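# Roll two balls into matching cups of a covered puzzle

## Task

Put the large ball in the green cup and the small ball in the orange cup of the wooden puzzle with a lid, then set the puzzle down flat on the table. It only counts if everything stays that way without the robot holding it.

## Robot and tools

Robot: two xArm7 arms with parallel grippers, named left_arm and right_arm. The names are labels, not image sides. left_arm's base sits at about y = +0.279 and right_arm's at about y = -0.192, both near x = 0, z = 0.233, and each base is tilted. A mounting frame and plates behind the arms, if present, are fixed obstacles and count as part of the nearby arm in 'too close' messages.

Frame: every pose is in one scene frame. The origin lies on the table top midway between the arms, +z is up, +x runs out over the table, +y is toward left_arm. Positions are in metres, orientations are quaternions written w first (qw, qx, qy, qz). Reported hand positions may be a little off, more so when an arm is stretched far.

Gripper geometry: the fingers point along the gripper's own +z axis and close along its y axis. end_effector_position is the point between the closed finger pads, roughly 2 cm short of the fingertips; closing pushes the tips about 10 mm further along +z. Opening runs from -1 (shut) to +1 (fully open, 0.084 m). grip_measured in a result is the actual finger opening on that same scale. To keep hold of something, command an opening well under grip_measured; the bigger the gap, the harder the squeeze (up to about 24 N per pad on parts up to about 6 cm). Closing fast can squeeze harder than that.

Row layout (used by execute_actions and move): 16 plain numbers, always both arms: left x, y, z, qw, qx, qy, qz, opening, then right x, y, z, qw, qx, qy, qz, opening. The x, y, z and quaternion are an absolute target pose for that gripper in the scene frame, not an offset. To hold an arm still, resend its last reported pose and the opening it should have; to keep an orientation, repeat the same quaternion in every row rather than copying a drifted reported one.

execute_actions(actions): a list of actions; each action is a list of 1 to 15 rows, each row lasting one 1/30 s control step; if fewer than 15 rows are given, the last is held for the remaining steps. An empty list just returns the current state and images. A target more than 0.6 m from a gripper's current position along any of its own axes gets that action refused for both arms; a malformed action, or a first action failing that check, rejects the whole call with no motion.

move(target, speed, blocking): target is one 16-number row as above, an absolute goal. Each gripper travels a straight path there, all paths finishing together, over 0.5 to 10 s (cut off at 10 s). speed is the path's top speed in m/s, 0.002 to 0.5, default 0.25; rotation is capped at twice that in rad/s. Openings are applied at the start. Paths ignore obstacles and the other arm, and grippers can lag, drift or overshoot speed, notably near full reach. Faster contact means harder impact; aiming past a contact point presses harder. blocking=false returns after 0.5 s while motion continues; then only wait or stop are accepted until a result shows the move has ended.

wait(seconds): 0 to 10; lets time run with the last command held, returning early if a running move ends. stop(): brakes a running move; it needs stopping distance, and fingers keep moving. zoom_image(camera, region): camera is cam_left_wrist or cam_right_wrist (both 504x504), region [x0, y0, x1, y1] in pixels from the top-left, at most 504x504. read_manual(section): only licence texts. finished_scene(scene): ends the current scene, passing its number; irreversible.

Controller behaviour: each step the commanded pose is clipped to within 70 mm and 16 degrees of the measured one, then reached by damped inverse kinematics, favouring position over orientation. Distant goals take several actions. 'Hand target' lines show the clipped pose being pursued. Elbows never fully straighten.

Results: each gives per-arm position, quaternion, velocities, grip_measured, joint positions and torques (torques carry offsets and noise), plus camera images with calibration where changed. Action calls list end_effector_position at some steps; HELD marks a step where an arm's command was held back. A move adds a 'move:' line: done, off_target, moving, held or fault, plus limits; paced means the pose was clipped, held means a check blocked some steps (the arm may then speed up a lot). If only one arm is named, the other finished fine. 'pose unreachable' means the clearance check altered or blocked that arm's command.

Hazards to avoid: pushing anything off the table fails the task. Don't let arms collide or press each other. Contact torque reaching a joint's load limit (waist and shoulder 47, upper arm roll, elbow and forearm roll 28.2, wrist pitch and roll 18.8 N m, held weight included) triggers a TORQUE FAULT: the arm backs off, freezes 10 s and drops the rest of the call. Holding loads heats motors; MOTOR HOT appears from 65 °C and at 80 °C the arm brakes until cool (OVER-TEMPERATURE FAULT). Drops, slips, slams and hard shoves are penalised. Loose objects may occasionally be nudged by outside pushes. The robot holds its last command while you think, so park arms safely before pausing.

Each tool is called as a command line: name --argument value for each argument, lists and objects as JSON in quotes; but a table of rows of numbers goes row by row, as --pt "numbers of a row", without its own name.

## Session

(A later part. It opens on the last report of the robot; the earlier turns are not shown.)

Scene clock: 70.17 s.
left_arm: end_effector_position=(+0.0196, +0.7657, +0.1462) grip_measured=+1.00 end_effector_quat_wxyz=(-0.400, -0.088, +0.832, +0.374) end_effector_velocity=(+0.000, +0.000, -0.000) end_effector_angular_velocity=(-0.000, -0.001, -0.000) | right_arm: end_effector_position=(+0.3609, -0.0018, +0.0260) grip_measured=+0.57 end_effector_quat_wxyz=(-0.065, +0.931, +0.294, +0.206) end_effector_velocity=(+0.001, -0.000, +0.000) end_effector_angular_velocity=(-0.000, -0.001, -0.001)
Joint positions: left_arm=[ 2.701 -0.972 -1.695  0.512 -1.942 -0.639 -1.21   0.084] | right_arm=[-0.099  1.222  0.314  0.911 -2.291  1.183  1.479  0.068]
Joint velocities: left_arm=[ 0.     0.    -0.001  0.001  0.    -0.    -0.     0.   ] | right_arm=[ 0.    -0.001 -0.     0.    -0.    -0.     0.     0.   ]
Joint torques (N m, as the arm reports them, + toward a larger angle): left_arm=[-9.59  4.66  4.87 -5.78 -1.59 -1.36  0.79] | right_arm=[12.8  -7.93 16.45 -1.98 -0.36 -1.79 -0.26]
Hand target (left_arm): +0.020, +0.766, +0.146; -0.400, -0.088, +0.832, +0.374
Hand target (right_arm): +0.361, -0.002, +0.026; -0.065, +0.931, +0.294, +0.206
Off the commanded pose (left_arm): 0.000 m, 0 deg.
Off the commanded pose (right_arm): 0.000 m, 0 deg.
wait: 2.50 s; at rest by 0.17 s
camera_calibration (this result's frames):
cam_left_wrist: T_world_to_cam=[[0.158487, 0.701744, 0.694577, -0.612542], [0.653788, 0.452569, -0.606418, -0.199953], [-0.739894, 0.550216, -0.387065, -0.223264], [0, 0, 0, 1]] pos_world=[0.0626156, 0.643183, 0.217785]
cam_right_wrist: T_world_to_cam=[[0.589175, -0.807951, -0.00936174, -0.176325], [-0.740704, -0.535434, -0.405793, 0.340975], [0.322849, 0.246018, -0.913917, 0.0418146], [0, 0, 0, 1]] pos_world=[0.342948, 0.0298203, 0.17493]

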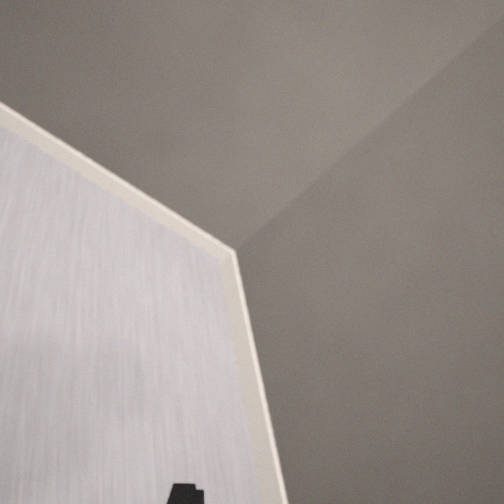

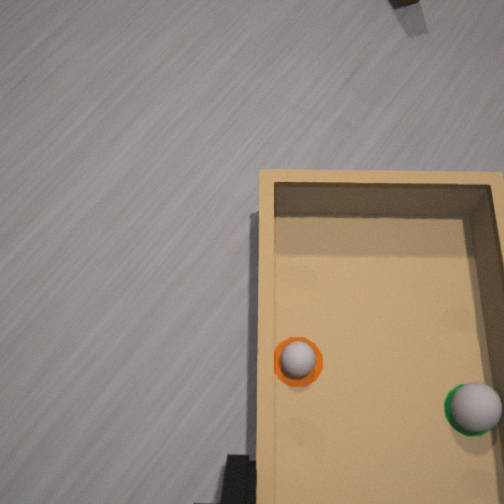

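move --target '[0.0196,0.7657,0.1462,-0.400,-0.088,0.832,0.374,1, 0.3609,-0.0018,0.023,-0.0651,0.9311,0.2936,0.2064,0.1]' --speed 0.01

move --target '[0.0196,0.7657,0.1462,-0.400,-0.088,0.832,0.374,1, 0.3609,-0.0018,0.023,-0.0651,0.9311,0.2936,0.2064,1]'

move --target '[0.0196,0.7657,0.1462,-0.400,-0.088,0.832,0.374,1, 0.346,-0.012,0.065,-0.0651,0.9311,0.2936,0.2064,1]' --speed 0.15

Scene clock: 76.13 s.
left_arm: end_effector_position=(+0.0196, +0.7657, +0.1462) grip_measured=+1.00 end_effector_quat_wxyz=(-0.400, -0.088, +0.832, +0.374) end_effector_velocity=(+0.000, -0.000, -0.000) end_effector_angular_velocity=(-0.001, -0.000, -0.000) | right_arm: end_effector_position=(+0.3609, -0.0017, +0.0231) grip_measured=+0.57 end_effector_quat_wxyz=(-0.065, +0.931, +0.294, +0.206) end_effector_velocity=(-0.000, +0.000, -0.000) end_effector_angular_velocity=(+0.000, +0.001, +0.001)
Joint positions: left_arm=[ 2.701 -0.972 -1.695  0.512 -1.942 -0.639 -1.21   0.084] | right_arm=[-0.101  1.226  0.309  0.916 -2.298  1.18   1.48   0.068]
Joint velocities: left_arm=[-0.001  0.    -0.001 -0.     0.    -0.    -0.     0.   ] | right_arm=[-0.001  0.001 -0.     0.001 -0.001 -0.    -0.    -0.   ]
Joint torques (N m, as the arm reports them, + toward a larger angle): left_arm=[-9.34  4.67  4.87 -5.85 -1.63 -1.32  0.78] | right_arm=[13.04 -8.04 16.58 -2.06 -0.17 -1.7  -0.25]
Hand target (left_arm): +0.020, +0.766, +0.146; -0.400, -0.088, +0.832, +0.374
Hand target (right_arm): +0.361, -0.002, +0.023; -0.065, +0.931, +0.294, +0.206
Off the commanded pose (left_arm): 0.000 m, 0 deg.
Off the commanded pose (right_arm): 0.000 m, 0 deg.
move: done
camera_calibration (this result's frames):
cam_left_wrist: T_world_to_cam=[[0.158488, 0.701744, 0.694577, -0.612542], [0.653788, 0.452568, -0.606418, -0.199953], [-0.739894, 0.550216, -0.387065, -0.223264], [0, 0, 0, 1]] pos_world=[0.0626156, 0.643183, 0.217785]
cam_right_wrist: T_world_to_cam=[[0.589209, -0.807926, -0.00942441, -0.176318], [-0.740636, -0.5354, -0.405963, 0.339834], [0.322942, 0.246177, -0.913841, 0.0391307], [0, 0, 0, 1]] pos_world=[0.342945, 0.0298622, 0.172058]

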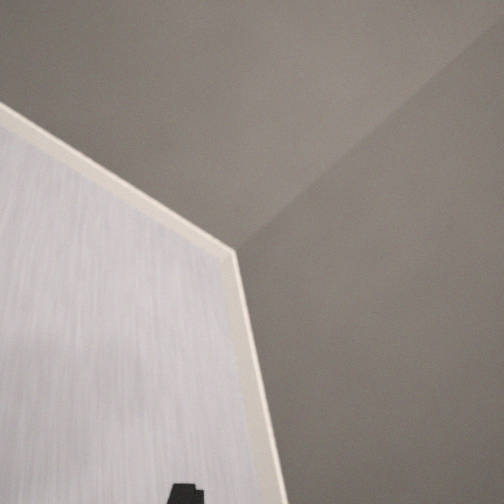

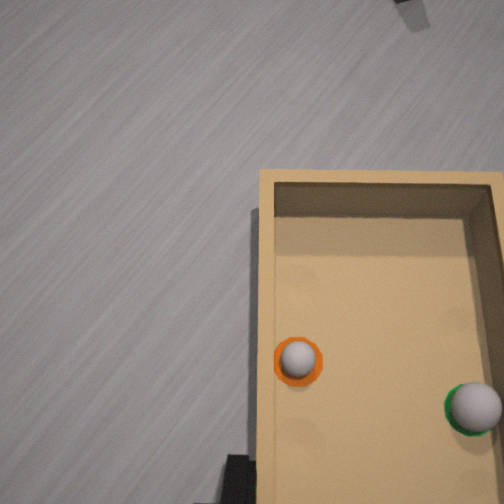

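Scene clock: 76.83 s.
left_arm: end_effector_position=(+0.0196, +0.7657, +0.1462) grip_measured=+1.00 end_effector_quat_wxyz=(-0.400, -0.088, +0.832, +0.374) end_effector_velocity=(+0.000, +0.000, +0.000) end_effector_angular_velocity=(+0.001, -0.000, +0.000) | right_arm: end_effector_position=(+0.3609, -0.0018, +0.0230) grip_measured=+1.00 end_effector_quat_wxyz=(-0.065, +0.931, +0.294, +0.206) end_effector_velocity=(-0.000, +0.001, +0.000) end_effector_angular_velocity=(+0.000, -0.000, +0.003)
Joint positions: left_arm=[ 2.701 -0.972 -1.695  0.512 -1.942 -0.639 -1.21   0.084] | right_arm=[-0.101  1.226  0.308  0.916 -2.298  1.18   1.48   0.084]
Joint velocities: left_arm=[-0.    -0.     0.002  0.001 -0.    -0.     0.     0.   ] | right_arm=[-0.     0.001  0.001 -0.    -0.     0.    -0.003  0.   ]
Joint torques (N m, as the arm reports them, + toward a larger angle): left_arm=[-9.49  4.38  4.92 -5.71 -1.56 -1.32  0.72] | right_arm=[13.11 -7.97 16.29 -2.01 -0.16 -1.69 -0.35]
Hand target (left_arm): +0.020, +0.766, +0.146; -0.400, -0.088, +0.832, +0.374
Hand target (right_arm): +0.361, -0.002, +0.023; -0.065, +0.931, +0.294, +0.206
Off the commanded pose (left_arm): 0.000 m, 0 deg.
Off the commanded pose (right_arm): 0.000 m, 0 deg.
move: done
camera_calibration (this result's frames):
cam_left_wrist: T_world_to_cam=[[0.158487, 0.701744, 0.694577, -0.612542], [0.653788, 0.452569, -0.606418, -0.199953], [-0.739894, 0.550216, -0.387065, -0.223264], [0, 0, 0, 1]] pos_world=[0.0626156, 0.643183, 0.217785]
cam_right_wrist: T_world_to_cam=[[0.589175, -0.807951, -0.00934597, -0.176353], [-0.740694, -0.535435, -0.40581, 0.339757], [0.322871, 0.246016, -0.91391, 0.0390644], [0, 0, 0, 1]] pos_world=[0.342946, 0.0298223, 0.17193]

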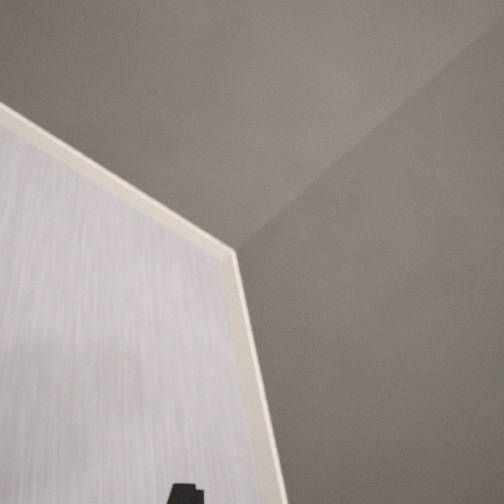

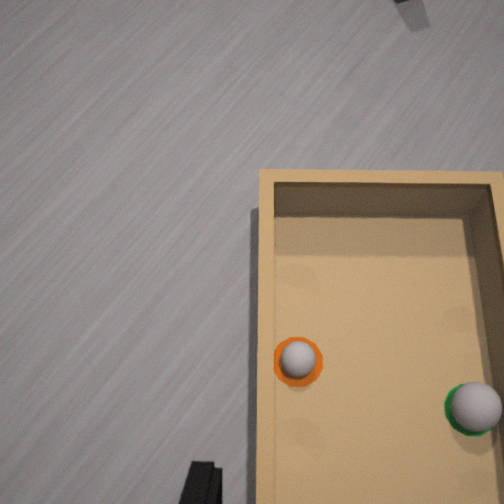

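Scene clock: 77.63 s.
left_arm: end_effector_position=(+0.0196, +0.7657, +0.1462) grip_measured=+1.00 end_effector_quat_wxyz=(-0.400, -0.088, +0.832, +0.374) end_effector_velocity=(-0.000, -0.000, +0.000) end_effector_angular_velocity=(+0.001, +0.001, +0.001) | right_arm: end_effector_position=(+0.3461, -0.0123, +0.0645) grip_measured=+1.00 end_effector_quat_wxyz=(-0.065, +0.931, +0.294, +0.206) end_effector_velocity=(-0.001, +0.000, +0.002) end_effector_angular_velocity=(+0.001, +0.001, +0.003)
Joint positions: left_arm=[ 2.701 -0.972 -1.695  0.512 -1.942 -0.639 -1.21   0.084] | right_arm=[-0.076  1.138  0.376  0.801 -2.215  1.225  1.496  0.084]
Joint velocities: left_arm=[-0.    -0.    -0.    -0.001 -0.    -0.    -0.002  0.   ] | right_arm=[ 0.    -0.002  0.004 -0.004  0.003  0.    -0.001 -0.   ]
Joint torques (N m, as the arm reports them, + toward a larger angle): left_arm=[-9.67  4.58  4.78 -5.74 -1.63 -1.35  0.73] | right_arm=[12.45 -7.84 16.18 -1.06 -0.31 -1.73 -0.29]
Hand target (left_arm): +0.020, +0.766, +0.146; -0.400, -0.088, +0.832, +0.374
Hand target (right_arm): +0.346, -0.012, +0.065; -0.065, +0.931, +0.294, +0.206
Off the commanded pose (left_arm): 0.000 m, 0 deg.
Off the commanded pose (right_arm): 0.001 m, 0 deg.
move: done
camera_calibration (this result's frames):
cam_left_wrist: T_world_to_cam=[[0.158488, 0.701744, 0.694577, -0.612542], [0.653788, 0.452569, -0.606419, -0.199953], [-0.739894, 0.550216, -0.387065, -0.223264], [0, 0, 0, 1]] pos_world=[0.0626156, 0.643183, 0.217785]
cam_right_wrist: T_world_to_cam=[[0.58901, -0.808077, -0.00882829, -0.17569], [-0.740821, -0.535557, -0.405417, 0.340049], [0.32288, 0.245335, -0.914089, 0.0843689], [0, 0, 0, 1]] pos_world=[0.328157, 0.0194461, 0.213431]

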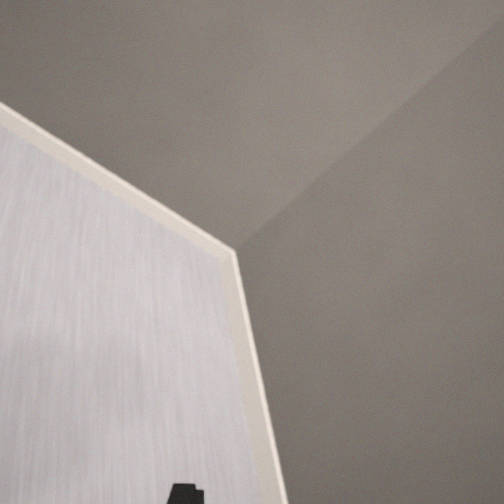

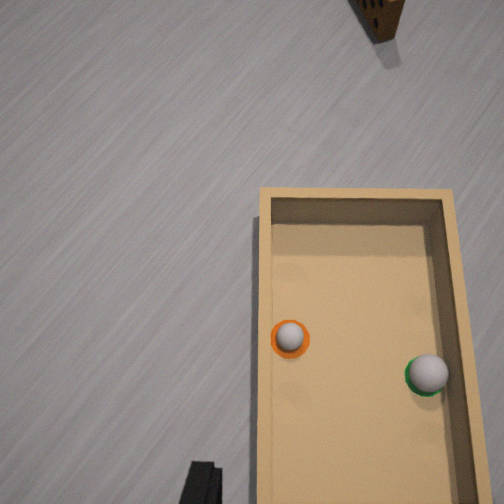

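finished_scene --scene 2

The scene is finished: the task was done.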